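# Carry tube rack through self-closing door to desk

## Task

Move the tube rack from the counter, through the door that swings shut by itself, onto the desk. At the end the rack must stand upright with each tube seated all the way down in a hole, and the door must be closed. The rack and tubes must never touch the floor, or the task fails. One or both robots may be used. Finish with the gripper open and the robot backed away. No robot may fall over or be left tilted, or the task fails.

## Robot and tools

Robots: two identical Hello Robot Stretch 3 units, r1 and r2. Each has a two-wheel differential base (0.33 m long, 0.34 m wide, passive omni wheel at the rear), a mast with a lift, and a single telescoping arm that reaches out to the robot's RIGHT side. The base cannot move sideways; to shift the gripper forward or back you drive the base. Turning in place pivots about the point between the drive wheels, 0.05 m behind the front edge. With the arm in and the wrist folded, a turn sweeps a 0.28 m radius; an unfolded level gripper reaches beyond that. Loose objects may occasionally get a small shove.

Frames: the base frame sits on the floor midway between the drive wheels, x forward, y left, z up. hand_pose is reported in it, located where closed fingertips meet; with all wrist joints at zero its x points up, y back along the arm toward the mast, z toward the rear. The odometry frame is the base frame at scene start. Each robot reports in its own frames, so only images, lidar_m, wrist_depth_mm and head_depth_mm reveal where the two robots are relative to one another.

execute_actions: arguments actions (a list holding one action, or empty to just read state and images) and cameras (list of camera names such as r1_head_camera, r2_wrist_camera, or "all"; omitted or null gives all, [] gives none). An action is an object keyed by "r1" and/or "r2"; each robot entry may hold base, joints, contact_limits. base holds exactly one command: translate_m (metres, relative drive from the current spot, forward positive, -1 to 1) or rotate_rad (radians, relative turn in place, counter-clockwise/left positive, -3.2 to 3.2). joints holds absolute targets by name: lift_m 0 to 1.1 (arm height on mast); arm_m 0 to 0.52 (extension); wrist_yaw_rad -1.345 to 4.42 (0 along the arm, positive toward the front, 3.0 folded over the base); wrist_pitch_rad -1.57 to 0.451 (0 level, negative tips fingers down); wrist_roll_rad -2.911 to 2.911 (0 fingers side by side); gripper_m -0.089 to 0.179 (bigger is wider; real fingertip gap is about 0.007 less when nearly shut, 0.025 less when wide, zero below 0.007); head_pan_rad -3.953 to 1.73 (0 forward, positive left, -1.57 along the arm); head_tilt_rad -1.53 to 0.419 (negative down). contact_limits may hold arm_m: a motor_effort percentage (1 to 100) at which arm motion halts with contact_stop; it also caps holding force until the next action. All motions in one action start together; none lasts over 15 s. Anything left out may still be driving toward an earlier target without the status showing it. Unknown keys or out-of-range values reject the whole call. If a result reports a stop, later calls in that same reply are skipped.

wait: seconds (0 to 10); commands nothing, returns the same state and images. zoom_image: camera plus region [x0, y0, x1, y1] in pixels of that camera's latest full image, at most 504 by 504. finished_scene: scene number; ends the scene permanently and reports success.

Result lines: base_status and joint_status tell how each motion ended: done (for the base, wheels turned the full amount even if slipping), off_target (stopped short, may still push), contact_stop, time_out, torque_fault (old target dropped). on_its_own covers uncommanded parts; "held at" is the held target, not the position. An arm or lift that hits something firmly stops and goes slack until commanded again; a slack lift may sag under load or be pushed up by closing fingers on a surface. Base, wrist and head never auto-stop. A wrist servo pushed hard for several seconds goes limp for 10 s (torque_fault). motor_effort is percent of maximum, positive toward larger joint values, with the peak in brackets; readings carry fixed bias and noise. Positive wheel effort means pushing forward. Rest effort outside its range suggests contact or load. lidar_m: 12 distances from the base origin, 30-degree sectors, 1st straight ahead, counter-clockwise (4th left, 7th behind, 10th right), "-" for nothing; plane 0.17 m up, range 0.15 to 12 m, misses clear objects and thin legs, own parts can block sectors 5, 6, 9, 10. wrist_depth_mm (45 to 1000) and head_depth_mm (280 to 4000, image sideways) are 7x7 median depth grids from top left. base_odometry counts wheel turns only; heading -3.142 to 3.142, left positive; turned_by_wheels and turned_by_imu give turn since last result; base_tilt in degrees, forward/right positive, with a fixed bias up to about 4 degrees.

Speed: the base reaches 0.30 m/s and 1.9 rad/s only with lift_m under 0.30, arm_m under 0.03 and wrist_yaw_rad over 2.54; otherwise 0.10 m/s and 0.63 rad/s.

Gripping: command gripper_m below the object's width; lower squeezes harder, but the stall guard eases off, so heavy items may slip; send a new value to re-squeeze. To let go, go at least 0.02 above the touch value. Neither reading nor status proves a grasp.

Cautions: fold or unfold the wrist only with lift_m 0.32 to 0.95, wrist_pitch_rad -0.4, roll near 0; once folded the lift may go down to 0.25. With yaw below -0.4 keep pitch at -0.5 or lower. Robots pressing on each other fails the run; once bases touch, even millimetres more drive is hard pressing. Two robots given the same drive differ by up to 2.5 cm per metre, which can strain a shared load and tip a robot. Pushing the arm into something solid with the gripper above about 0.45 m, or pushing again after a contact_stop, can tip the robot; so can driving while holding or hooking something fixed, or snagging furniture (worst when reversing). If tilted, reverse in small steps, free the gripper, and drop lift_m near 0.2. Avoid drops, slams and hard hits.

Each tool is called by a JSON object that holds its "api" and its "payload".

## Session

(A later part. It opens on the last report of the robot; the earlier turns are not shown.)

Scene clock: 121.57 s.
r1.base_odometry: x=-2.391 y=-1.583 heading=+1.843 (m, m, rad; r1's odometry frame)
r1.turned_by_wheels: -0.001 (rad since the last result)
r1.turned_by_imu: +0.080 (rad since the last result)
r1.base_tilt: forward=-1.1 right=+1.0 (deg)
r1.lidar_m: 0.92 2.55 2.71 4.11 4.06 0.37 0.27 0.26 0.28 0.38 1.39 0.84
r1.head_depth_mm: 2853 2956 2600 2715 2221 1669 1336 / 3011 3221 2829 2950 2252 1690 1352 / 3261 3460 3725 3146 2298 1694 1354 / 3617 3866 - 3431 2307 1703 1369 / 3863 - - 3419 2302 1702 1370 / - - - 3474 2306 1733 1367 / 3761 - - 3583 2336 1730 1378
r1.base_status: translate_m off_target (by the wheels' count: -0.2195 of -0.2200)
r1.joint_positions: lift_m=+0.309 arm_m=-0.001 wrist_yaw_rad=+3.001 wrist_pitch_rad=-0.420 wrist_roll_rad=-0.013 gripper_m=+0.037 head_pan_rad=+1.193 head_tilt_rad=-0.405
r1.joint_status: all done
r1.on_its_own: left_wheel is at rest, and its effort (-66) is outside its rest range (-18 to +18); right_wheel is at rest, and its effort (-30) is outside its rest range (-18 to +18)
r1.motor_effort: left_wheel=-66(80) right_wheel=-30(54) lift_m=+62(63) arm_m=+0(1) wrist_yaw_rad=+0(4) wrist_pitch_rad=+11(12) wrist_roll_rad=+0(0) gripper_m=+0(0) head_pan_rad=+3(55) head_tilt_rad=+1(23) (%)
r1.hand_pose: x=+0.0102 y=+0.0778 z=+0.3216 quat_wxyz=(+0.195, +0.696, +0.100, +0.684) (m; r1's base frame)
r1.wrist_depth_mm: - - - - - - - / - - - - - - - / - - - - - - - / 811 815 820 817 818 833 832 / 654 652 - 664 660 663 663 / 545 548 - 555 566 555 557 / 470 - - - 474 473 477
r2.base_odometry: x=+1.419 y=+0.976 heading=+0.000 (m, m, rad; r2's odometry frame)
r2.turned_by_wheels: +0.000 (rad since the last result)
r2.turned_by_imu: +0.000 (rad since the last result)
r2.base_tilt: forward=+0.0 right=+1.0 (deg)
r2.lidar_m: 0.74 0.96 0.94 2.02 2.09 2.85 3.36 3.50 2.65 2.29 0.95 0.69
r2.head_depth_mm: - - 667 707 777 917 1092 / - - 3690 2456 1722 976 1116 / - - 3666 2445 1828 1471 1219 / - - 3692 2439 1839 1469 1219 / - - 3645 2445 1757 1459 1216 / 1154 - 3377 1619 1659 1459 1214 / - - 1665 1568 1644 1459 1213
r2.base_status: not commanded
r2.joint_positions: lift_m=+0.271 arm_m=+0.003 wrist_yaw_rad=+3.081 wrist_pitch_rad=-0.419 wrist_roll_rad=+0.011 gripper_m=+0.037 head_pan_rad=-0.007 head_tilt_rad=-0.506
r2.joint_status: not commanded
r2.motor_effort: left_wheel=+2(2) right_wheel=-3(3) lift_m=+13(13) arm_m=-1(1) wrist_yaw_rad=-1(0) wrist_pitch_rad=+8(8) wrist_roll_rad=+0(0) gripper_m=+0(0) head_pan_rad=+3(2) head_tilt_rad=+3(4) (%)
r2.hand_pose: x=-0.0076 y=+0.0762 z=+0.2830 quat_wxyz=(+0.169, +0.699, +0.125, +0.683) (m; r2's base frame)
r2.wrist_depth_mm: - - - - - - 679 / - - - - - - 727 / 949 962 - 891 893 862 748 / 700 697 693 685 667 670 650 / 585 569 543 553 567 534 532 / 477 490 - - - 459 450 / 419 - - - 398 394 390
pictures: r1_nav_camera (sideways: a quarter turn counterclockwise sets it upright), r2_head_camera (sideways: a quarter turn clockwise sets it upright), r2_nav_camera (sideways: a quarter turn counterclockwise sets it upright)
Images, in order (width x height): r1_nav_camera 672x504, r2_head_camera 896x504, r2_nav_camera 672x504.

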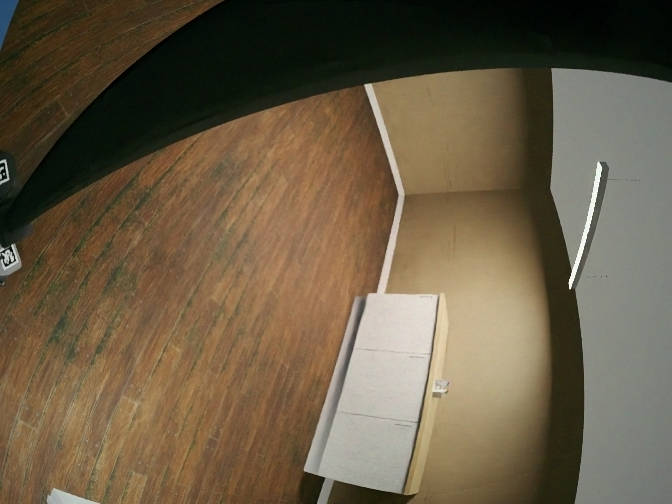

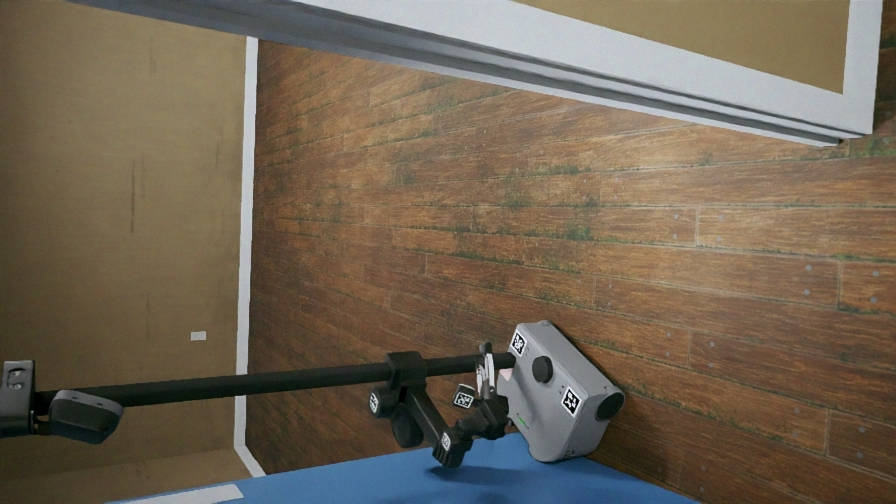

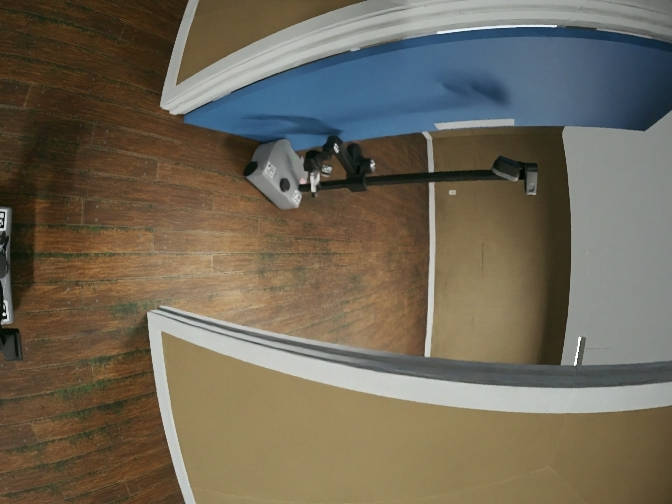

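{"api": "execute_actions", "payload": {"actions": [{"r1":{"base":{"translate_m":0.01},"joints":{"head_pan_rad":-0.3,"head_tilt_rad":-1.0}},"r2":{"base":{"rotate_rad":0.08}}}], "cameras": []}}

{"api": "execute_actions", "payload": {"actions": [{"r2":{"base":{"translate_m":0.94}}}], "cameras": []}}

{"api": "execute_actions", "payload": {"actions": [{"r2":{"base":{"rotate_rad":-0.9}}}], "cameras": ["r1_nav_camera","r2_nav_camera"]}}

Scene clock: 133.23 s.
r1.base_odometry: x=-2.393 y=-1.573 heading=+1.843 (m, m, rad; r1's odometry frame)
r1.turned_by_wheels: +0.000 (rad since the last result)
r1.turned_by_imu: +0.001 (rad since the last result)
r1.base_tilt: forward=-1.1 right=+1.0 (deg)
r1.lidar_m: 0.92 2.54 2.70 4.09 4.05 0.37 0.27 0.27 0.28 0.39 1.39 0.83
r1.head_depth_mm: 2669 2143 1736 1541 1344 1196 1075 / 2660 2157 1781 1534 1340 1200 1109 / 790 979 1700 1491 1341 1199 1100 / 754 900 1114 1449 1355 1203 1081 / 855 1043 1343 1518 1353 1200 1080 / 980 1237 1690 1539 1359 1211 1082 / 1152 1529 1783 1567 1359 1203 1088
r1.base_status: done
r1.joint_positions: lift_m=+0.309 arm_m=-0.001 wrist_yaw_rad=+3.001 wrist_pitch_rad=-0.420 wrist_roll_rad=-0.013 gripper_m=+0.037 head_pan_rad=-0.293 head_tilt_rad=-0.987
r1.joint_status: all done
r1.motor_effort: left_wheel=-7(57) right_wheel=-2(30) lift_m=+62(63) arm_m=+0(0) wrist_yaw_rad=-2(1) wrist_pitch_rad=+11(11) wrist_roll_rad=+0(1) gripper_m=+0(0) head_pan_rad=-4(55) head_tilt_rad=-4(23) (%)
r1.hand_pose: x=+0.0102 y=+0.0778 z=+0.3216 quat_wxyz=(+0.195, +0.696, +0.100, +0.684) (m; r1's base frame)
r1.wrist_depth_mm: - - - - - - - / - - - - - - - / - - - - - - - / 811 816 823 811 824 826 833 / 648 650 - 657 659 660 673 / 547 549 - 550 573 549 558 / 468 - - - 472 474 475
r2.base_odometry: x=+1.419 y=+0.976 heading=+0.080 (m, m, rad; r2's odometry frame)
r2.turned_by_wheels: +0.080 (rad since the last result)
r2.turned_by_imu: +0.081 (rad since the last result)
r2.base_tilt: forward=+0.1 right=+1.0 (deg)
r2.lidar_m: 1.39 0.94 1.02 2.02 2.14 3.11 3.37 3.60 2.66 2.06 0.88 0.69
r2.head_depth_mm: - - 3735 2352 811 890 1046 / - - 3683 2455 1842 1470 1144 / - - 3680 2458 1835 1472 1226 / - - 3632 2448 1835 1464 1224 / 1210 - 3382 1834 1702 1459 1211 / - - 3369 1662 1702 1459 1221 / 1270 1313 1341 1376 1418 1378 1214
r2.base_status: done
r2.joint_positions: lift_m=+0.271 arm_m=+0.003 wrist_yaw_rad=+3.081 wrist_pitch_rad=-0.419 wrist_roll_rad=+0.011 gripper_m=+0.037 head_pan_rad=-0.007 head_tilt_rad=-0.506
r2.joint_status: not commanded
r2.motor_effort: left_wheel=-3(9) right_wheel=+2(9) lift_m=+12(12) arm_m=+0(1) wrist_yaw_rad=+0(0) wrist_pitch_rad=+9(9) wrist_roll_rad=+0(0) gripper_m=-1(0) head_pan_rad=+2(3) head_tilt_rad=+4(4) (%)
r2.hand_pose: x=-0.0076 y=+0.0762 z=+0.2830 quat_wxyz=(+0.169, +0.699, +0.125, +0.683) (m; r2's base frame)
r2.wrist_depth_mm: - - - - - - 761 / - - - - - - 772 / 955 935 - 901 881 843 761 / 725 697 691 684 676 655 647 / 581 567 557 551 575 538 538 / 477 490 - - - 452 449 / 427 - - - 392 389 385
pictures: none
No camera images: the call's "cameras" was empty. Leave "cameras" out to get every camera's image.

Scene clock: 138.07 s.
r1.base_odometry: x=-2.393 y=-1.573 heading=+1.843 (m, m, rad; r1's odometry frame)
r1.turned_by_wheels: +0.000 (rad since the last result)
r1.turned_by_imu: +0.001 (rad since the last result)
r1.base_tilt: forward=-1.1 right=+1.0 (deg)
r1.lidar_m: 0.91 2.55 2.70 4.12 4.07 0.37 0.27 0.27 0.28 0.39 0.52 0.50
r1.head_depth_mm: 2657 2144 1750 841 1337 1190 1069 / 2659 2139 1792 968 1166 1195 1106 / 788 981 1699 1080 1184 1192 1096 / 753 898 1110 1058 1282 1204 1086 / 852 1043 1337 1517 1353 1209 1087 / 982 1236 1676 1558 1356 1209 1084 / 1153 1529 1779 1555 1363 1206 1083
r1.base_status: not commanded
r1.joint_positions: lift_m=+0.309 arm_m=-0.001 wrist_yaw_rad=+3.001 wrist_pitch_rad=-0.420 wrist_roll_rad=-0.013 gripper_m=+0.037 head_pan_rad=-0.293 head_tilt_rad=-0.987
r1.joint_status: not commanded
r1.motor_effort: left_wheel=-8(7) right_wheel=-2(2) lift_m=+62(62) arm_m=+0(0) wrist_yaw_rad=-1(1) wrist_pitch_rad=+11(11) wrist_roll_rad=+0(0) gripper_m=+0(0) head_pan_rad=-4(5) head_tilt_rad=-4(3) (%)
r1.hand_pose: x=+0.0102 y=+0.0778 z=+0.3216 quat_wxyz=(+0.195, +0.696, +0.100, +0.684) (m; r1's base frame)
r1.wrist_depth_mm: - - - - - - - / - - - - - - - / - - - - - - - / 816 810 818 830 832 827 839 / 657 652 - 664 663 666 668 / 547 547 - 549 574 555 558 / 470 - - - 474 475 475
r2.base_odometry: x=+2.356 y=+1.051 heading=+0.080 (m, m, rad; r2's odometry frame)
r2.turned_by_wheels: +0.000 (rad since the last result)
r2.turned_by_imu: +0.003 (rad since the last result)
r2.base_tilt: forward=+0.0 right=+1.0 (deg)
r2.lidar_m: 4.47 0.50 0.58 0.57 0.62 3.02 4.31 0.34 0.31 0.83 2.36 4.35
r2.head_depth_mm: 3539 3881 3731 2467 1847 1476 1227 / 3593 - 3738 2469 1848 1471 1232 / 3630 - 3730 2455 1841 1466 1221 / 3638 - 3667 2453 1833 1470 1223 / 3709 - 3700 2432 1829 1465 1216 / 3768 - 3630 2422 1829 1342 1029 / 3600 3716 3373 683 786 849 1065
r2.base_status: done
r2.joint_positions: lift_m=+0.271 arm_m=+0.003 wrist_yaw_rad=+3.081 wrist_pitch_rad=-0.419 wrist_roll_rad=+0.011 gripper_m=+0.037 head_pan_rad=-0.007 head_tilt_rad=-0.506
r2.joint_status: not commanded
r2.motor_effort: left_wheel=-3(7) right_wheel=+3(11) lift_m=+12(13) arm_m=-1(0) wrist_yaw_rad=+0(0) wrist_pitch_rad=+9(9) wrist_roll_rad=+0(0) gripper_m=+0(0) head_pan_rad=+2(3) head_tilt_rad=+4(3) (%)
r2.hand_pose: x=-0.0076 y=+0.0762 z=+0.2831 quat_wxyz=(+0.169, +0.699, +0.125, +0.683) (m; r2's base frame)
r2.wrist_depth_mm: - - 536 533 552 542 539 / - - 590 572 585 599 587 / 914 944 - 661 657 628 518 / 708 675 689 681 674 512 414 / 566 570 552 545 570 518 447 / 475 488 - - - 454 452 / 423 - - - 392 394 387
pictures: none
No camera images: the call's "cameras" was empty. Leave "cameras" out to get every camera's image.

Scene clock: 139.83 s.
r1.base_odometry: x=-2.393 y=-1.573 heading=+1.843 (m, m, rad; r1's odometry frame)
r1.turned_by_wheels: +0.000 (rad since the last result)
r1.turned_by_imu: +0.000 (rad since the last result)
r1.base_tilt: forward=-1.1 right=+1.0 (deg)
r1.lidar_m: 0.91 2.55 2.70 4.09 4.06 0.37 0.27 0.27 0.28 0.39 4.72 0.40
r1.head_depth_mm: 2677 395 457 1492 840 1188 1076 / 2646 2154 1787 684 818 1159 1105 / 793 976 1717 1061 1163 1161 1098 / 752 900 1107 1454 1359 1200 1084 / 855 1045 1334 1529 1362 1205 1085 / 980 1236 1681 1546 1353 1208 1082 / 1154 1528 1784 1552 1359 1211 1084
r1.base_status: not commanded
r1.joint_positions: lift_m=+0.309 arm_m=-0.001 wrist_yaw_rad=+3.001 wrist_pitch_rad=-0.420 wrist_roll_rad=-0.013 gripper_m=+0.037 head_pan_rad=-0.293 head_tilt_rad=-0.987
r1.joint_status: not commanded
r1.motor_effort: left_wheel=-8(8) right_wheel=-3(3) lift_m=+62(63) arm_m=-1(0) wrist_yaw_rad=+0(1) wrist_pitch_rad=+11(11) wrist_roll_rad=+0(0) gripper_m=+0(0) head_pan_rad=-4(5) head_tilt_rad=-4(4) (%)
r1.hand_pose: x=+0.0102 y=+0.0778 z=+0.3216 quat_wxyz=(+0.195, +0.696, +0.100, +0.684) (m; r1's base frame)
r1.wrist_depth_mm: - - - - - - - / - - - - - - - / - - - - - - - / 805 815 810 816 822 831 821 / 649 652 - 660 661 664 665 / 542 548 - 554 572 553 557 / 470 - - - 475 475 475
r2.base_odometry: x=+2.356 y=+1.051 heading=-0.820 (m, m, rad; r2's odometry frame)
r2.turned_by_wheels: -0.900 (rad since the last result)
r2.turned_by_imu: -0.909 (rad since the last result)
r2.base_tilt: forward=+0.0 right=+0.9 (deg)
r2.lidar_m: 2.51 4.52 0.66 0.50 0.57 0.57 2.21 3.71 4.32 0.32 0.31 2.27
r2.head_depth_mm: 2571 2315 2341 2409 1847 1479 1230 / 2769 2464 2554 2456 1848 1465 1224 / 3062 2727 2848 2465 1839 1471 1223 / 3383 3662 3412 2441 1834 1469 1220 / 3770 - 3637 2444 1832 1464 1220 / - - 3620 2427 1830 1461 1215 / - - 3620 2415 1820 1455 1213
r2.base_status: done
r2.joint_positions: lift_m=+0.271 arm_m=+0.003 wrist_yaw_rad=+3.081 wrist_pitch_rad=-0.419 wrist_roll_rad=+0.011 gripper_m=+0.037 head_pan_rad=-0.007 head_tilt_rad=-0.506
r2.joint_status: not commanded
r2.motor_effort: left_wheel=+2(10) right_wheel=-4(10) lift_m=+12(13) arm_m=-2(1) wrist_yaw_rad=+0(0) wrist_pitch_rad=+8(9) wrist_roll_rad=+0(0) gripper_m=+0(0) head_pan_rad=+3(0) head_tilt_rad=+4(4) (%)
r2.hand_pose: x=-0.0076 y=+0.0762 z=+0.2831 quat_wxyz=(+0.169, +0.699, +0.125, +0.683) (m; r2's base frame)
r2.wrist_depth_mm: 414 482 669 822 - - - / 434 517 726 793 - - - / 451 543 - 579 633 851 814 / 470 570 630 584 654 659 636 / 497 556 544 548 578 533 536 / 475 492 - - - 456 447 / 417 - - - 395 392 391
pictures: r1_nav_camera (sideways: a quarter turn counterclockwise sets it upright), r2_nav_camera (sideways: a quarter turn counterclockwise sets it upright)
Images, in order (width x height): r1_nav_camera 672x504, r2_nav_camera 672x504.

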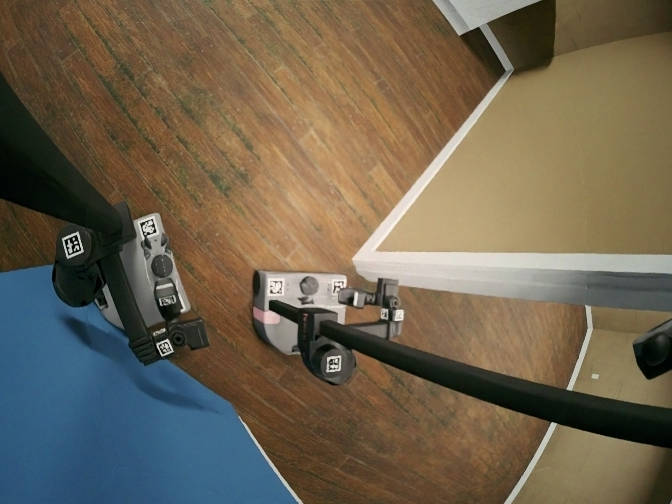

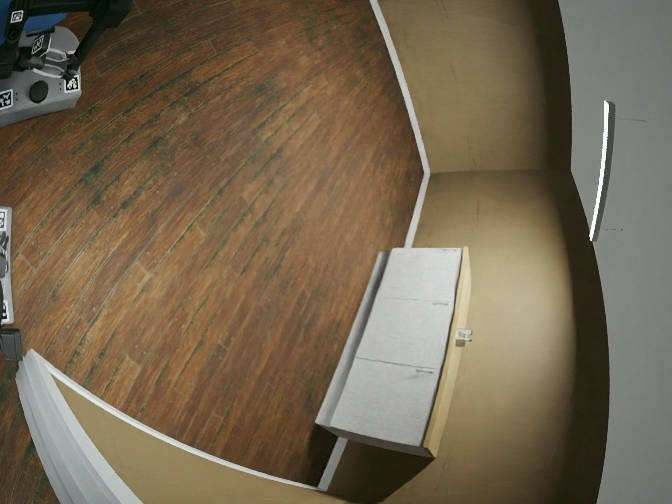

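{"api": "execute_actions", "payload": {"actions": [{"r2":{"base":{"translate_m":1}}}], "cameras": []}}

{"api": "execute_actions", "payload": {"actions": [{"r2":{"base":{"rotate_rad":-0.25}}}], "cameras": []}}

{"api": "execute_actions", "payload": {"actions": [{"r2":{"base":{"translate_m":0.97}}}], "cameras": []}}

{"api": "execute_actions", "payload": {"actions": [{"r2":{"base":{"rotate_rad":1.05},"joints":{"lift_m":0.92,"head_pan_rad":-1.57}}}], "cameras": ["r2_head_camera","r2_nav_camera"]}}

Scene clock: 155.67 s.
r1.base_odometry: x=-2.393 y=-1.573 heading=+1.843 (m, m, rad; r1's odometry frame)
r1.turned_by_wheels: +0.000 (rad since the last result)
r1.turned_by_imu: +0.001 (rad since the last result)
r1.base_tilt: forward=-1.1 right=+1.0 (deg)
r1.lidar_m: 0.91 0.94 2.71 4.10 4.07 0.37 0.27 0.26 0.28 0.39 4.72 0.83
r1.head_depth_mm: 2616 2141 1783 1533 1338 1193 1074 / 2692 2147 1802 1529 1345 1194 1107 / 789 981 1713 1503 1357 1195 1095 / 755 903 1113 1436 1356 1203 1088 / 856 1040 1343 1537 1354 1199 1086 / 980 1234 1678 1550 1366 1208 1081 / 1154 1524 1774 1563 1367 1212 1084
r1.base_status: not commanded
r1.joint_positions: lift_m=+0.309 arm_m=-0.001 wrist_yaw_rad=+3.001 wrist_pitch_rad=-0.420 wrist_roll_rad=-0.013 gripper_m=+0.037 head_pan_rad=-0.293 head_tilt_rad=-0.987
r1.joint_status: not commanded
r1.motor_effort: left_wheel=-8(7) right_wheel=-3(2) lift_m=+62(62) arm_m=+0(0) wrist_yaw_rad=+0(1) wrist_pitch_rad=+11(11) wrist_roll_rad=+0(0) gripper_m=+0(0) head_pan_rad=-6(6) head_tilt_rad=-4(4) (%)
r1.hand_pose: x=+0.0102 y=+0.0778 z=+0.3216 quat_wxyz=(+0.195, +0.696, +0.100, +0.684) (m; r1's base frame)
r1.wrist_depth_mm: - - - - - - - / - - - - - - - / - - - - - 976 751 / 816 803 812 818 821 818 751 / 651 661 - 666 663 665 669 / 544 552 - 552 572 555 553 / 467 - - - 475 478 474
r2.base_odometry: x=+3.039 y=+0.320 heading=-0.820 (m, m, rad; r2's odometry frame)
r2.turned_by_wheels: +0.000 (rad since the last result)
r2.turned_by_imu: +0.004 (rad since the last result)
r2.base_tilt: forward=+0.0 right=+1.0 (deg)
r2.lidar_m: 1.68 3.81 3.82 3.18 2.69 1.04 1.47 0.84 0.84 0.95 1.49 1.49
r2.head_depth_mm: 1918 1998 1544 1677 1777 1470 1227 / 2082 2116 1698 1865 1846 1470 1226 / 2274 2345 1880 2126 1836 1470 1219 / 2517 2742 2987 2329 1830 1470 1223 / 2819 3102 3336 2448 1820 1464 1220 / 3168 3587 3643 2421 1834 1456 1219 / 3321 3568 3612 2427 1810 1459 1213
r2.base_status: done
r2.joint_positions: lift_m=+0.271 arm_m=+0.003 wrist_yaw_rad=+3.081 wrist_pitch_rad=-0.419 wrist_roll_rad=+0.011 gripper_m=+0.037 head_pan_rad=-0.007 head_tilt_rad=-0.506
r2.joint_status: not commanded
r2.motor_effort: left_wheel=+2(11) right_wheel=-4(8) lift_m=+12(13) arm_m=-2(1) wrist_yaw_rad=+0(0) wrist_pitch_rad=+8(9) wrist_roll_rad=+0(0) gripper_m=+0(0) head_pan_rad=+2(3) head_tilt_rad=+4(4) (%)
r2.hand_pose: x=-0.0076 y=+0.0762 z=+0.2831 quat_wxyz=(+0.169, +0.699, +0.125, +0.683) (m; r2's base frame)
r2.wrist_depth_mm: - - - - - - - / - - - - - - - / 923 922 - 900 857 833 858 / 730 713 694 675 662 663 667 / 567 565 551 555 576 534 541 / 471 492 - - - 455 449 / 413 - - - 398 395 386
pictures: none
No camera images: the call's "cameras" was empty. Leave "cameras" out to get every camera's image.

Scene clock: 156.83 s.
r1.base_odometry: x=-2.393 y=-1.573 heading=+1.843 (m, m, rad; r1's odometry frame)
r1.turned_by_wheels: +0.000 (rad since the last result)
r1.turned_by_imu: +0.000 (rad since the last result)
r1.base_tilt: forward=-1.2 right=+1.0 (deg)
r1.lidar_m: 0.91 0.97 0.97 4.12 4.05 0.37 0.27 0.27 0.28 0.39 4.73 0.83
r1.head_depth_mm: 2702 2144 1779 1537 1342 1195 1071 / 2697 2137 1785 1527 1353 1204 1106 / 789 981 1708 1516 1347 1206 1098 / 752 900 1113 1458 1354 1197 1085 / 856 1039 1336 1535 1355 1205 1074 / 980 1237 1673 1557 1349 1210 1081 / 1154 1528 1775 1560 1362 1210 1090
r1.base_status: not commanded
r1.joint_positions: lift_m=+0.309 arm_m=-0.001 wrist_yaw_rad=+3.001 wrist_pitch_rad=-0.420 wrist_roll_rad=-0.013 gripper_m=+0.037 head_pan_rad=-0.293 head_tilt_rad=-0.987
r1.joint_status: not commanded
r1.motor_effort: left_wheel=-7(7) right_wheel=-3(3) lift_m=+62(62) arm_m=+0(0) wrist_yaw_rad=-1(1) wrist_pitch_rad=+11(11) wrist_roll_rad=+0(0) gripper_m=+0(0) head_pan_rad=-4(5) head_tilt_rad=-4(4) (%)
r1.hand_pose: x=+0.0102 y=+0.0778 z=+0.3216 quat_wxyz=(+0.195, +0.696, +0.100, +0.684) (m; r1's base frame)
r1.wrist_depth_mm: - - - - - - - / - - - - - - - / - - - - - 971 744 / 811 818 809 815 824 822 753 / 648 647 - 658 660 672 657 / 540 545 - 551 572 550 559 / 467 - - - 473 474 477
r2.base_odometry: x=+3.039 y=+0.320 heading=-1.070 (m, m, rad; r2's odometry frame)
r2.turned_by_wheels: -0.250 (rad since the last result)
r2.turned_by_imu: -0.252 (rad since the last result)
r2.base_tilt: forward=+0.0 right=+1.0 (deg)
r2.lidar_m: 1.53 2.04 3.79 3.90 2.80 1.04 1.05 0.87 0.84 0.86 1.16 1.49
r2.head_depth_mm: 1706 1811 1439 1553 1713 1473 1228 / 1807 1913 1511 1661 1770 1470 1228 / 1921 1996 1609 1781 1844 1466 1223 / 2033 2122 1726 1944 1820 1461 1219 / 2183 2267 1870 2126 1823 1464 1224 / 2321 2557 2806 2309 1823 1454 1223 / 2515 2819 3139 2421 1825 1450 1215
r2.base_status: done
r2.joint_positions: lift_m=+0.271 arm_m=+0.003 wrist_yaw_rad=+3.081 wrist_pitch_rad=-0.419 wrist_roll_rad=+0.011 gripper_m=+0.037 head_pan_rad=-0.007 head_tilt_rad=-0.506
r2.joint_status: not commanded
r2.motor_effort: left_wheel=+2(9) right_wheel=-5(12) lift_m=+12(12) arm_m=+0(1) wrist_yaw_rad=+0(0) wrist_pitch_rad=+8(8) wrist_roll_rad=+0(0) gripper_m=+0(0) head_pan_rad=+2(2) head_tilt_rad=+4(4) (%)
r2.hand_pose: x=-0.0076 y=+0.0762 z=+0.2831 quat_wxyz=(+0.169, +0.699, +0.125, +0.683) (m; r2's base frame)
r2.wrist_depth_mm: - - - - - - - / - - - - - - - / 944 945 - 898 847 862 853 / 737 704 687 661 673 678 642 / 572 563 560 542 565 537 540 / 473 487 - - - 449 450 / 426 - - - 394 394 389
pictures: none
No camera images: the call's "cameras" was empty. Leave "cameras" out to get every camera's image.

Scene clock: 161.77 s.
r1.base_odometry: x=-2.393 y=-1.573 heading=+1.843 (m, m, rad; r1's odometry frame)
r1.turned_by_wheels: +0.000 (rad since the last result)
r1.turned_by_imu: +0.001 (rad since the last result)
r1.base_tilt: forward=-1.1 right=+1.0 (deg)
r1.lidar_m: 0.91 2.01 1.93 4.11 4.07 0.37 0.27 0.27 0.28 0.39 4.71 0.83
r1.head_depth_mm: 2663 2122 1786 1515 1343 1190 1067 / 2686 2168 1792 1524 1348 1194 1101 / 789 973 1729 1511 1346 1207 1096 / 752 901 1107 1466 1357 1203 1081 / 854 1047 1349 1528 1351 1201 1087 / 983 1234 1685 1540 1361 1206 1084 / 1150 1524 1772 1557 1366 1206 1087
r1.base_status: not commanded
r1.joint_positions: lift_m=+0.309 arm_m=-0.001 wrist_yaw_rad=+3.001 wrist_pitch_rad=-0.420 wrist_roll_rad=-0.013 gripper_m=+0.037 head_pan_rad=-0.293 head_tilt_rad=-0.987
r1.joint_status: not commanded
r1.motor_effort: left_wheel=-8(8) right_wheel=-3(2) lift_m=+62(62) arm_m=+0(0) wrist_yaw_rad=-1(1) wrist_pitch_rad=+11(11) wrist_roll_rad=+0(0) gripper_m=+0(0) head_pan_rad=-5(4) head_tilt_rad=-4(4) (%)
r1.hand_pose: x=+0.0102 y=+0.0778 z=+0.3216 quat_wxyz=(+0.195, +0.696, +0.100, +0.684) (m; r1's base frame)
r1.wrist_depth_mm: - - - - - - - / - - - - - - - / - - - - - - - / 813 810 815 817 832 830 831 / 647 659 - 660 666 662 666 / 545 547 - 549 573 554 552 / 470 - - - 472 475 475
r2.base_odometry: x=+3.505 y=-0.531 heading=-1.070 (m, m, rad; r2's odometry frame)
r2.turned_by_wheels: +0.000 (rad since the last result)
r2.turned_by_imu: +0.004 (rad since the last result)
r2.base_tilt: forward=+0.0 right=+1.0 (deg)
r2.lidar_m: 0.65 0.87 3.33 3.46 3.68 2.24 1.97 1.36 1.30 0.93 0.66 0.64
r2.head_depth_mm: 1009 1086 1123 681 706 794 900 / 1065 1159 1132 725 766 867 998 / 1126 1235 1127 779 834 953 1142 / 1203 1324 1116 819 912 1065 1219 / 1288 1419 1116 874 1011 1194 1220 / 1381 1551 1112 968 1131 1381 1216 / 1490 1678 1104 1074 1293 1453 1212
r2.base_status: done
r2.joint_positions: lift_m=+0.271 arm_m=+0.003 wrist_yaw_rad=+3.081 wrist_pitch_rad=-0.419 wrist_roll_rad=+0.011 gripper_m=+0.037 head_pan_rad=-0.007 head_tilt_rad=-0.506
r2.joint_status: not commanded
r2.motor_effort: left_wheel=+2(12) right_wheel=-4(9) lift_m=+13(13) arm_m=+0(1) wrist_yaw_rad=+0(0) wrist_pitch_rad=+8(8) wrist_roll_rad=+0(0) gripper_m=+0(0) head_pan_rad=+1(2) head_tilt_rad=+4(4) (%)
r2.hand_pose: x=-0.0076 y=+0.0762 z=+0.2831 quat_wxyz=(+0.169, +0.699, +0.125, +0.683) (m; r2's base frame)
r2.wrist_depth_mm: - - - - - - - / - - - - - - - / 942 905 - 907 865 858 860 / 707 692 707 668 667 656 656 / 561 563 555 552 557 540 523 / 469 494 - - - 462 450 / 418 - - - 395 397 391
pictures: none
No camera images: the call's "cameras" was empty. Leave "cameras" out to get every camera's image.

Scene clock: 168.50 s.
r1.base_odometry: x=-2.393 y=-1.573 heading=+1.843 (m, m, rad; r1's odometry frame)
r1.turned_by_wheels: +0.000 (rad since the last result)
r1.turned_by_imu: +0.001 (rad since the last result)
r1.base_tilt: forward=-1.1 right=+1.0 (deg)
r1.lidar_m: 0.92 1.86 1.86 4.09 4.07 0.37 0.27 0.27 0.28 0.39 4.72 0.83
r1.head_depth_mm: 2647 2131 1783 1532 1336 1186 1068 / 2660 2145 1788 1528 1345 1193 1111 / 792 978 1724 1502 1339 1198 1099 / 752 896 1111 1459 1346 1199 1086 / 851 1042 1339 1528 1351 1202 1080 / 978 1239 1679 1549 1365 1205 1084 / 1158 1526 1790 1555 1354 1203 1087
r1.base_status: not commanded
r1.joint_positions: lift_m=+0.309 arm_m=-0.001 wrist_yaw_rad=+3.001 wrist_pitch_rad=-0.420 wrist_roll_rad=-0.013 gripper_m=+0.037 head_pan_rad=-0.293 head_tilt_rad=-0.987
r1.joint_status: not commanded
r1.motor_effort: left_wheel=-7(7) right_wheel=-3(2) lift_m=+62(62) arm_m=+0(0) wrist_yaw_rad=-1(2) wrist_pitch_rad=+11(11) wrist_roll_rad=+0(0) gripper_m=+0(0) head_pan_rad=-5(3) head_tilt_rad=-4(4) (%)
r1.hand_pose: x=+0.0102 y=+0.0778 z=+0.3216 quat_wxyz=(+0.195, +0.696, +0.100, +0.684) (m; r1's base frame)
r1.wrist_depth_mm: - - - - - - - / - - - - - - - / - - - - - - - / 803 809 825 820 824 842 822 / 650 659 - 658 663 669 659 / 541 544 - 552 571 553 551 / 469 - - - 473 477 474
r2.base_odometry: x=+3.505 y=-0.531 heading=-0.020 (m, m, rad; r2's odometry frame)
r2.turned_by_wheels: +1.050 (rad since the last result)
r2.turned_by_imu: +1.062 (rad since the last result)
r2.base_tilt: forward=+0.1 right=+1.1 (deg)
r2.lidar_m: 3.34 3.45 3.71 2.23 1.97 1.36 1.31 0.93 0.67 0.64 0.65 0.87
r2.head_depth_mm: 992 1086 1142 750 760 836 - / 997 1093 1135 747 770 876 - / 1003 1101 1131 743 777 886 - / 1014 1111 1125 743 784 890 - / 1019 1120 1114 709 791 897 - / 1027 1128 1112 736 796 932 1116 / 1034 1140 1108 741 803 942 1158
r2.base_status: done
r2.joint_positions: lift_m=+0.919 arm_m=+0.003 wrist_yaw_rad=+3.081 wrist_pitch_rad=-0.418 wrist_roll_rad=+0.011 gripper_m=+0.037 head_pan_rad=-1.563 head_tilt_rad=-0.506
r2.joint_status: all done
r2.motor_effort: left_wheel=-3(9) right_wheel=+3(11) lift_m=+34(36) arm_m=-1(2) wrist_yaw_rad=+0(0) wrist_pitch_rad=+8(8) wrist_roll_rad=+0(0) gripper_m=+0(0) head_pan_rad=-2(32) head_tilt_rad=+4(3) (%)
r2.hand_pose: x=-0.0076 y=+0.0762 z=+0.9321 quat_wxyz=(+0.169, +0.699, +0.125, +0.683) (m; r2's base frame)
r2.wrist_depth_mm: - - - - - - - / - - - - - - - / - - - - - - - / - - - - - - - / - - - - - - - / - - - - - - - / - - - - - - -
pictures: r2_head_camera (sideways: a quarter turn clockwise sets it upright), r2_nav_camera (sideways: a quarter turn counterclockwise sets it upright)
Images, in order (width x height): r2_head_camera 896x504, r2_nav_camera 672x504.

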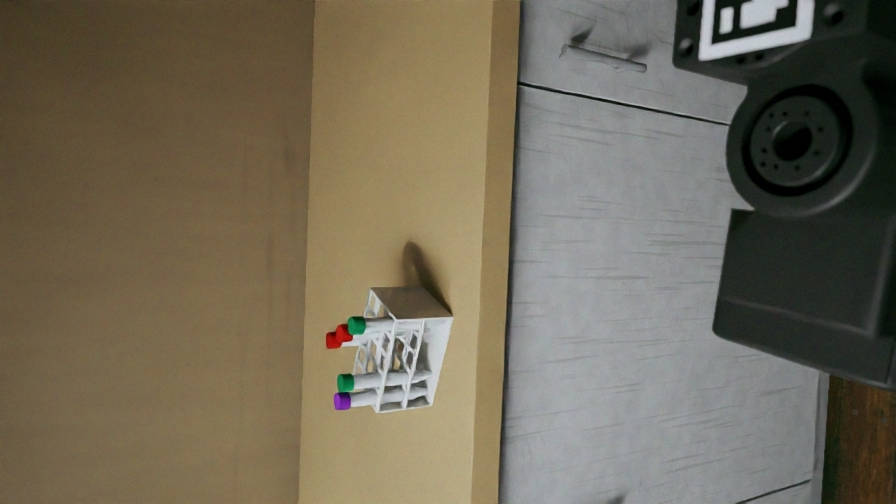

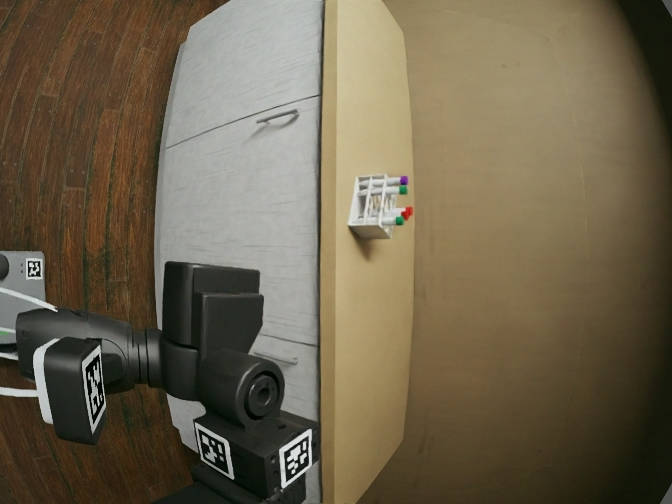

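{"api": "execute_actions", "payload": {"actions": [{"r2":{"base":{"translate_m":0.5},"joints":{"wrist_yaw_rad":0,"gripper_m":0.179}}}], "cameras": []}}

{"api": "execute_actions", "payload": {"actions": [{"r2":{"base":{"rotate_rad":-0.42},"joints":{"wrist_pitch_rad":0.02,"arm_m":0.1,"wrist_roll_rad":0}}}], "cameras": ["r2_head_camera","r2_wrist_camera"]}}

Scene clock: 185.67 s.
r1.base_odometry: x=-2.393 y=-1.573 heading=+1.843 (m, m, rad; r1's odometry frame)
r1.turned_by_wheels: +0.000 (rad since the last result)
r1.turned_by_imu: +0.001 (rad since the last result)
r1.base_tilt: forward=-1.1 right=+1.0 (deg)
r1.lidar_m: 0.92 2.55 2.09 4.11 4.07 0.37 0.27 0.27 0.28 0.39 4.71 0.83
r1.head_depth_mm: 2622 2153 1780 1522 1340 1188 1075 / 2674 2133 1793 1537 1351 1191 1109 / 788 979 1705 1516 1352 1193 1095 / 755 899 1113 1454 1345 1206 1088 / 849 1041 1349 1515 1358 1207 1083 / 978 1240 1701 1566 1363 1209 1082 / 1152 1531 1791 1575 1358 1212 1086
r1.base_status: not commanded
r1.joint_positions: lift_m=+0.309 arm_m=-0.001 wrist_yaw_rad=+3.001 wrist_pitch_rad=-0.420 wrist_roll_rad=-0.013 gripper_m=+0.037 head_pan_rad=-0.293 head_tilt_rad=-0.987
r1.joint_status: not commanded
r1.motor_effort: left_wheel=-8(8) right_wheel=-3(3) lift_m=+62(62) arm_m=+0(0) wrist_yaw_rad=-2(1) wrist_pitch_rad=+11(11) wrist_roll_rad=+0(0) gripper_m=-1(0) head_pan_rad=-5(3) head_tilt_rad=-4(4) (%)
r1.hand_pose: x=+0.0102 y=+0.0778 z=+0.3216 quat_wxyz=(+0.195, +0.696, +0.100, +0.684) (m; r1's base frame)
r1.wrist_depth_mm: - - - - - - - / - - - - - - - / - - - - - - - / 816 811 824 817 820 831 829 / 651 656 - 656 652 663 672 / 546 548 - 552 575 555 552 / 471 - - - 473 473 478
r2.base_odometry: x=+4.004 y=-0.541 heading=-0.020 (m, m, rad; r2's odometry frame)
r2.turned_by_wheels: +0.000 (rad since the last result)
r2.turned_by_imu: +0.002 (rad since the last result)
r2.base_tilt: forward=-0.1 right=+1.0 (deg)
r2.lidar_m: 2.84 2.92 3.72 3.54 2.68 1.88 1.80 0.91 0.65 0.62 0.64 1.73
r2.head_depth_mm: 984 1078 1139 750 740 - - / 988 1088 1132 748 734 846 - / 995 1093 1127 744 746 - - / 1005 1106 1121 741 761 884 1141 / 1014 1112 1114 738 767 915 1079 / 1019 1120 1112 736 774 904 1137 / 1028 1135 1104 733 781 914 1134
r2.base_status: done
r2.joint_positions: lift_m=+0.919 arm_m=+0.003 wrist_yaw_rad=+0.002 wrist_pitch_rad=-0.418 wrist_roll_rad=+0.011 gripper_m=+0.179 head_pan_rad=-1.563 head_tilt_rad=-0.506
r2.joint_status: all done
r2.motor_effort: left_wheel=-3(4) right_wheel=+3(8) lift_m=+34(34) arm_m=-2(1) wrist_yaw_rad=-2(2) wrist_pitch_rad=+8(8) wrist_roll_rad=+0(0) gripper_m=+0(97) head_pan_rad=-2(3) head_tilt_rad=+4(3) (%)
r2.hand_pose: x=-0.0211 y=-0.3721 z=+0.9321 quat_wxyz=(+0.688, +0.147, -0.695, -0.147) (m; r2's base frame)
r2.wrist_depth_mm: 840 832 803 837 800 442 417 / 501 481 473 464 447 426 398 / 373 375 370 375 372 374 372 / 430 440 433 433 436 443 448 / 484 478 491 490 501 491 497 / 562 573 571 565 570 581 - / - 645 677 670 667 678 692
pictures: none
No camera images: the call's "cameras" was empty. Leave "cameras" out to get every camera's image.

Scene clock: 187.63 s.
r1.base_odometry: x=-2.393 y=-1.573 heading=+1.843 (m, m, rad; r1's odometry frame)
r1.turned_by_wheels: +0.000 (rad since the last result)
r1.turned_by_imu: +0.000 (rad since the last result)
r1.base_tilt: forward=-1.1 right=+0.9 (deg)
r1.lidar_m: 0.91 2.54 2.11 4.12 4.06 0.37 0.27 0.27 0.28 0.39 4.71 0.84
r1.head_depth_mm: 2681 2119 1758 1523 1344 1188 1075 / 2674 2133 1784 1534 1332 1194 1113 / 790 982 1718 1504 1354 1200 1097 / 754 897 1116 1450 1349 1205 1093 / 855 1043 1350 1524 1352 1204 1083 / 980 1235 1677 1556 1360 1208 1082 / 1152 1520 1773 1572 1361 1208 1088
r1.base_status: not commanded
r1.joint_positions: lift_m=+0.309 arm_m=-0.001 wrist_yaw_rad=+3.001 wrist_pitch_rad=-0.420 wrist_roll_rad=-0.013 gripper_m=+0.037 head_pan_rad=-0.293 head_tilt_rad=-0.987
r1.joint_status: not commanded
r1.motor_effort: left_wheel=-7(8) right_wheel=-2(3) lift_m=+62(62) arm_m=-1(0) wrist_yaw_rad=-1(2) wrist_pitch_rad=+11(11) wrist_roll_rad=+0(0) gripper_m=+0(1) head_pan_rad=-4(5) head_tilt_rad=-4(4) (%)
r1.hand_pose: x=+0.0102 y=+0.0778 z=+0.3216 quat_wxyz=(+0.195, +0.696, +0.100, +0.684) (m; r1's base frame)
r1.wrist_depth_mm: - - - - - - - / - - - - - - - / - - - - - - - / 807 802 828 813 825 823 836 / 656 649 - 658 658 659 666 / 545 543 - 551 575 556 557 / 470 - - - 475 473 475
r2.base_odometry: x=+4.004 y=-0.541 heading=-0.440 (m, m, rad; r2's odometry frame)
r2.turned_by_wheels: -0.420 (rad since the last result)
r2.turned_by_imu: -0.425 (rad since the last result)
r2.base_tilt: forward=+0.1 right=+1.0 (deg)
r2.lidar_m: 1.93 2.83 3.03 3.62 3.58 2.17 1.84 1.81 0.82 0.63 0.62 0.66
r2.head_depth_mm: 1196 1322 1138 870 - - 1199 / 1149 1273 1131 823 - - 1199 / 1106 1223 1130 782 - - 1196 / 1068 1173 1122 772 821 960 1166 / 1030 1129 1111 737 772 900 1072 / 996 1092 1113 737 733 842 993 / 964 1053 1105 734 696 794 924
r2.base_status: done
r2.joint_positions: lift_m=+0.919 arm_m=+0.100 wrist_yaw_rad=+0.000 wrist_pitch_rad=-0.002 wrist_roll_rad=+0.005 gripper_m=+0.179 head_pan_rad=-1.563 head_tilt_rad=-0.506
r2.joint_status: all done
r2.motor_effort: left_wheel=+2(6) right_wheel=-3(11) lift_m=+34(34) arm_m=+3(4) wrist_yaw_rad=+0(2) wrist_pitch_rad=+10(11) wrist_roll_rad=-3(3) gripper_m=+0(0) head_pan_rad=-2(3) head_tilt_rad=+3(3) (%)
r2.hand_pose: x=-0.0214 y=-0.5008 z=+1.0335 quat_wxyz=(+0.706, +0.001, -0.709, -0.001) (m; r2's base frame)
r2.wrist_depth_mm: 676 750 810 904 - - - / 706 747 803 933 - - - / 695 769 878 - - - - / 734 790 845 431 898 890 - / 504 556 496 428 505 505 618 / 344 324 344 370 417 511 - / 263 280 322 394 450 539 710
pictures: r2_head_camera (sideways: a quarter turn clockwise sets it upright), r2_wrist_camera
Images, in order (width x height): r2_head_camera 896x504, r2_wrist_camera 644x364.

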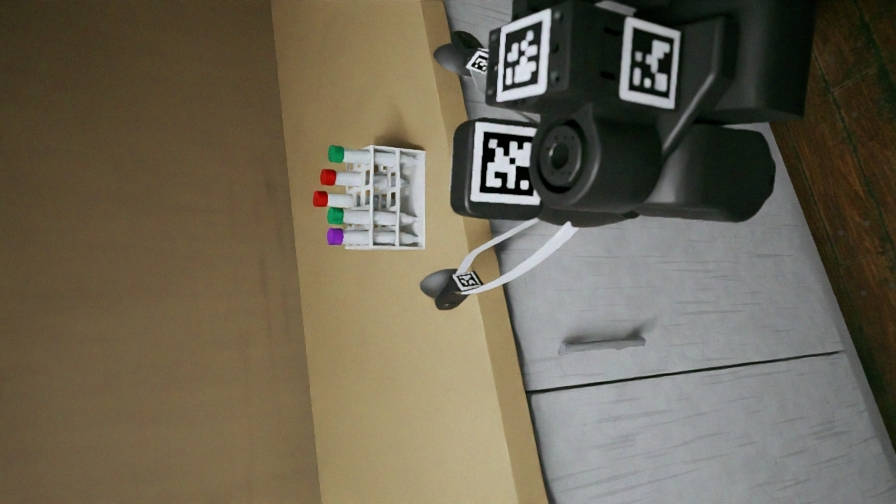

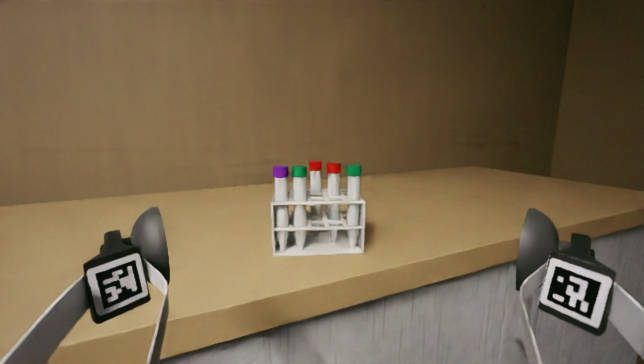

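{"api": "execute_actions", "payload": {"actions": [{"r2":{"base":{"translate_m":0.008},"joints":{"lift_m":0.86,"arm_m":0.28}}}], "cameras": ["r2_head_camera","r2_wrist_camera"]}}

Scene clock: 195.40 s.
r1.base_odometry: x=-2.393 y=-1.573 heading=+1.843 (m, m, rad; r1's odometry frame)
r1.turned_by_wheels: +0.000 (rad since the last result)
r1.turned_by_imu: +0.001 (rad since the last result)
r1.base_tilt: forward=-1.1 right=+1.0 (deg)
r1.lidar_m: 0.92 2.54 2.12 4.10 4.06 0.37 0.27 0.27 0.28 0.39 4.72 0.83
r1.head_depth_mm: 2719 2143 1781 1533 1338 1196 1072 / 2699 2141 1783 1544 1352 1198 1112 / 789 971 1704 1499 1344 1203 1097 / 754 898 1112 1453 1346 1202 1084 / 852 1042 1334 1518 1353 1198 1078 / 979 1241 1691 1559 1364 1209 1083 / 1154 1529 1772 1555 1356 1205 1081
r1.base_status: not commanded
r1.joint_positions: lift_m=+0.309 arm_m=-0.001 wrist_yaw_rad=+3.001 wrist_pitch_rad=-0.420 wrist_roll_rad=-0.013 gripper_m=+0.037 head_pan_rad=-0.293 head_tilt_rad=-0.987
r1.joint_status: not commanded
r1.motor_effort: left_wheel=-8(8) right_wheel=-3(3) lift_m=+62(62) arm_m=+0(0) wrist_yaw_rad=+0(1) wrist_pitch_rad=+11(11) wrist_roll_rad=+0(1) gripper_m=-1(0) head_pan_rad=-5(4) head_tilt_rad=-4(4) (%)
r1.hand_pose: x=+0.0102 y=+0.0778 z=+0.3216 quat_wxyz=(+0.195, +0.696, +0.100, +0.684) (m; r1's base frame)
r1.wrist_depth_mm: - - - - - - - / - - - - - - - / - - - - - - - / 806 815 831 821 833 817 823 / 653 658 - 656 657 667 662 / 544 545 - 551 567 556 551 / 469 - - - 474 472 475
r2.base_odometry: x=+4.012 y=-0.545 heading=-0.440 (m, m, rad; r2's odometry frame)
r2.turned_by_wheels: +0.000 (rad since the last result)
r2.turned_by_imu: +0.000 (rad since the last result)
r2.base_tilt: forward=+0.0 right=+1.0 (deg)
r2.lidar_m: 1.93 2.82 3.02 3.62 3.58 2.18 1.84 1.81 0.82 0.63 0.61 0.65
r2.head_depth_mm: 1191 1328 1143 832 - 1222 1228 / 1144 1266 1136 861 982 1112 1226 / 1101 1215 1128 - 911 1025 1197 / 1063 1170 1119 746 815 954 1165 / 1027 1123 1113 738 764 895 1064 / 993 1085 1107 736 731 839 987 / 959 1048 1101 735 693 790 921
r2.base_status: done
r2.joint_positions: lift_m=+0.861 arm_m=+0.280 wrist_yaw_rad=+0.000 wrist_pitch_rad=-0.001 wrist_roll_rad=+0.005 gripper_m=+0.179 head_pan_rad=-1.563 head_tilt_rad=-0.506
r2.joint_status: all done
r2.motor_effort: left_wheel=+2(8) right_wheel=-4(7) lift_m=+12(30) arm_m=+4(3) wrist_yaw_rad=-1(1) wrist_pitch_rad=+10(10) wrist_roll_rad=-3(3) gripper_m=+0(1) head_pan_rad=-3(3) head_tilt_rad=+3(4) (%)
r2.hand_pose: x=-0.0214 y=-0.6808 z=+0.9748 quat_wxyz=(+0.706, +0.001, -0.709, -0.001) (m; r2's base frame)
r2.wrist_depth_mm: 566 606 673 749 855 - - / 577 618 690 780 880 - - / 595 652 711 737 929 - - / 572 627 534 260 530 620 614 / 344 377 286 256 287 338 337 / 244 221 233 234 233 232 - / 171 179 177 178 195 240 343
pictures: r2_head_camera (sideways: a quarter turn clockwise sets it upright), r2_wrist_camera
Images, in order (width x height): r2_head_camera 896x504, r2_wrist_camera 644x364.

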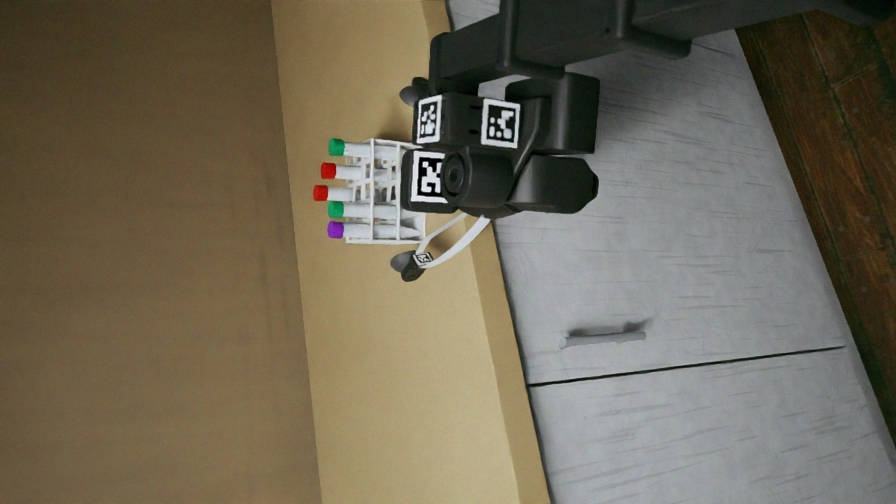

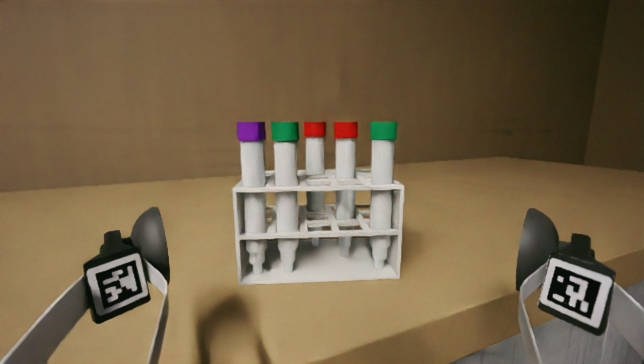

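{"api": "execute_actions", "payload": {"actions": [{"r2":{"base":{"translate_m":0.016},"joints":{"lift_m":0.838,"arm_m":0.345}}}], "cameras": ["r2_wrist_camera"]}}

{"api": "execute_actions", "payload": {"actions": [{"r2":{"joints":{"arm_m":0.40}}}], "cameras": ["r2_head_camera","r2_wrist_camera"]}}

Scene clock: 204.00 s.
r1.base_odometry: x=-2.393 y=-1.573 heading=+1.843 (m, m, rad; r1's odometry frame)
r1.turned_by_wheels: +0.000 (rad since the last result)
r1.turned_by_imu: +0.001 (rad since the last result)
r1.base_tilt: forward=-1.1 right=+1.0 (deg)
r1.lidar_m: 0.92 2.54 2.13 4.10 4.06 0.37 0.27 0.27 0.28 0.39 4.73 0.83
r1.head_depth_mm: 2652 2137 1792 1525 1353 1187 1076 / 2695 2168 1788 1529 1349 1199 1108 / 790 976 1712 1498 1359 1203 1094 / 756 902 1113 1449 1345 1217 1093 / 854 1039 1346 1524 1351 1204 1087 / 976 1240 1680 1564 1353 1208 1087 / 1142 1515 1784 1553 1361 1215 1087
r1.base_status: not commanded
r1.joint_positions: lift_m=+0.309 arm_m=-0.001 wrist_yaw_rad=+3.001 wrist_pitch_rad=-0.420 wrist_roll_rad=-0.013 gripper_m=+0.037 head_pan_rad=-0.293 head_tilt_rad=-0.987
r1.joint_status: not commanded
r1.motor_effort: left_wheel=-8(8) right_wheel=-3(2) lift_m=+62(62) arm_m=+0(0) wrist_yaw_rad=-2(2) wrist_pitch_rad=+11(11) wrist_roll_rad=+0(0) gripper_m=+0(0) head_pan_rad=-5(4) head_tilt_rad=-4(4) (%)
r1.hand_pose: x=+0.0102 y=+0.0778 z=+0.3216 quat_wxyz=(+0.195, +0.696, +0.100, +0.684) (m; r1's base frame)
r1.wrist_depth_mm: - - - - - - - / - - - - - - - / - - - - - - - / 807 807 818 818 818 833 836 / 652 650 - 657 658 663 660 / 546 548 - 552 572 554 555 / 469 - - - 473 479 477
r2.base_odometry: x=+4.026 y=-0.551 heading=-0.440 (m, m, rad; r2's odometry frame)
r2.turned_by_wheels: +0.000 (rad since the last result)
r2.turned_by_imu: +0.000 (rad since the last result)
r2.base_tilt: forward=+0.0 right=+1.0 (deg)
r2.lidar_m: 1.91 2.81 3.00 3.65 3.58 2.20 1.86 1.83 0.81 0.62 0.61 0.64
r2.head_depth_mm: 1184 1320 1140 831 - - 1229 / 1134 1261 1133 - 944 1092 1229 / 1098 1217 1128 - 879 1016 1197 / 1058 1165 1122 742 807 940 1141 / 1022 1118 1115 738 752 882 1049 / 989 1079 1110 734 721 827 971 / 955 1046 1098 736 684 780 908
r2.base_status: done
r2.joint_positions: lift_m=+0.839 arm_m=+0.345 wrist_yaw_rad=+0.000 wrist_pitch_rad=-0.001 wrist_roll_rad=+0.005 gripper_m=+0.179 head_pan_rad=-1.563 head_tilt_rad=-0.506
r2.joint_status: all done
r2.motor_effort: left_wheel=+3(6) right_wheel=-4(7) lift_m=+12(13) arm_m=+3(4) wrist_yaw_rad=-1(0) wrist_pitch_rad=+10(10) wrist_roll_rad=-3(3) gripper_m=+1(0) head_pan_rad=-2(3) head_tilt_rad=+4(4) (%)
r2.hand_pose: x=-0.0214 y=-0.7458 z=+0.9528 quat_wxyz=(+0.706, +0.001, -0.709, -0.001) (m; r2's base frame)
r2.wrist_depth_mm: 516 553 613 682 778 920 - / 522 557 611 672 785 944 - / 533 595 634 212 189 - - / 524 520 388 207 171 504 503 / 280 308 171 189 179 278 278 / 205 181 180 179 179 191 - / 140 146 147 146 145 145 151
pictures: r2_wrist_camera
Images, in order (width x height): r2_wrist_camera 644x364.

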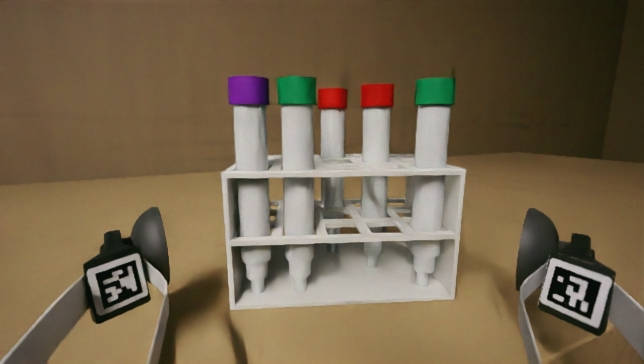

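Scene clock: 205.53 s.
r1.base_odometry: x=-2.393 y=-1.573 heading=+1.843 (m, m, rad; r1's odometry frame)
r1.turned_by_wheels: +0.000 (rad since the last result)
r1.turned_by_imu: +0.000 (rad since the last result)
r1.base_tilt: forward=-1.2 right=+1.0 (deg)
r1.lidar_m: 0.91 2.55 2.14 4.11 4.07 0.37 0.27 0.27 0.28 0.39 4.72 0.83
r1.head_depth_mm: 2643 2143 1787 1539 1349 1186 1074 / 2663 2163 1781 1535 1351 1193 1115 / 793 973 1723 1519 1359 1192 1097 / 754 901 1114 1459 1345 1202 1090 / 849 1045 1338 1528 1353 1199 1084 / 982 1240 1676 1552 1363 1211 1082 / 1152 1529 1777 1553 1364 1212 1092
r1.base_status: not commanded
r1.joint_positions: lift_m=+0.309 arm_m=-0.001 wrist_yaw_rad=+3.001 wrist_pitch_rad=-0.420 wrist_roll_rad=-0.013 gripper_m=+0.037 head_pan_rad=-0.293 head_tilt_rad=-0.987
r1.joint_status: not commanded
r1.motor_effort: left_wheel=-8(8) right_wheel=-3(3) lift_m=+62(62) arm_m=+0(0) wrist_yaw_rad=-1(2) wrist_pitch_rad=+11(11) wrist_roll_rad=+0(0) gripper_m=+0(0) head_pan_rad=-4(4) head_tilt_rad=-4(4) (%)
r1.hand_pose: x=+0.0102 y=+0.0778 z=+0.3216 quat_wxyz=(+0.195, +0.696, +0.100, +0.684) (m; r1's base frame)
r1.wrist_depth_mm: - - - - - - - / - - - - - - - / - - - - - - - / 809 808 819 821 816 822 840 / 644 653 - 663 661 657 666 / 545 550 - 551 572 554 555 / 470 - - - 471 478 476
r2.base_odometry: x=+4.026 y=-0.551 heading=-0.440 (m, m, rad; r2's odometry frame)
r2.turned_by_wheels: +0.000 (rad since the last result)
r2.turned_by_imu: +0.000 (rad since the last result)
r2.base_tilt: forward=+0.0 right=+1.0 (deg)
r2.lidar_m: 1.92 2.81 3.01 3.60 3.59 2.19 1.86 1.82 0.81 0.62 0.61 0.64
r2.head_depth_mm: 1186 1318 1139 846 - 1199 1225 / 1145 1264 1138 - 915 1097 1224 / 1096 1212 1130 - 860 1011 1194 / 1057 1163 1118 742 807 942 1143 / 1024 1119 1116 739 751 882 1048 / 987 1080 1113 737 722 828 974 / 957 1042 1096 732 683 781 908
r2.base_status: not commanded
r2.joint_positions: lift_m=+0.839 arm_m=+0.400 wrist_yaw_rad=+0.000 wrist_pitch_rad=-0.001 wrist_roll_rad=+0.005 gripper_m=+0.179 head_pan_rad=-1.563 head_tilt_rad=-0.506
r2.joint_status: all done
r2.motor_effort: left_wheel=+3(3) right_wheel=-4(4) lift_m=+12(12) arm_m=+3(4) wrist_yaw_rad=+0(0) wrist_pitch_rad=+10(10) wrist_roll_rad=-3(3) gripper_m=-1(0) head_pan_rad=-2(2) head_tilt_rad=+3(3) (%)
r2.hand_pose: x=-0.0214 y=-0.8008 z=+0.9528 quat_wxyz=(+0.706, +0.001, -0.709, -0.001) (m; r2's base frame)
r2.wrist_depth_mm: 485 514 576 638 703 842 - / 487 526 100 154 719 110 - / 505 537 105 161 774 876 - / 506 513 107 129 129 116 506 / 281 279 113 167 144 118 278 / 204 107 114 124 125 120 - / 140 139 129 135 141 132 139
pictures: r2_head_camera (sideways: a quarter turn clockwise sets it upright), r2_wrist_camera
Images, in order (width x height): r2_head_camera 896x504, r2_wrist_camera 644x364.

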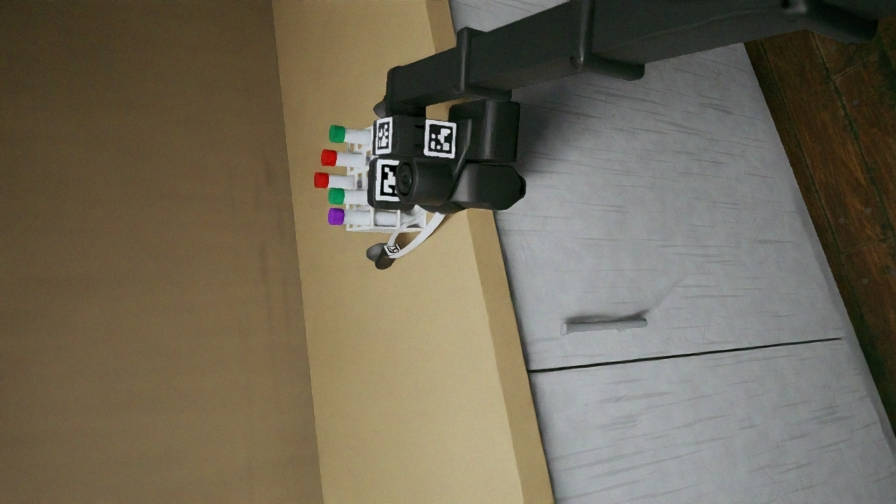

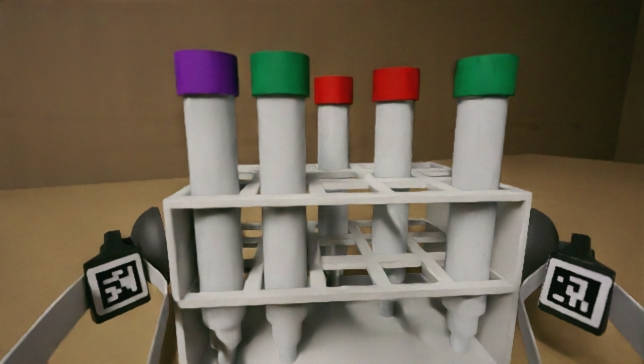

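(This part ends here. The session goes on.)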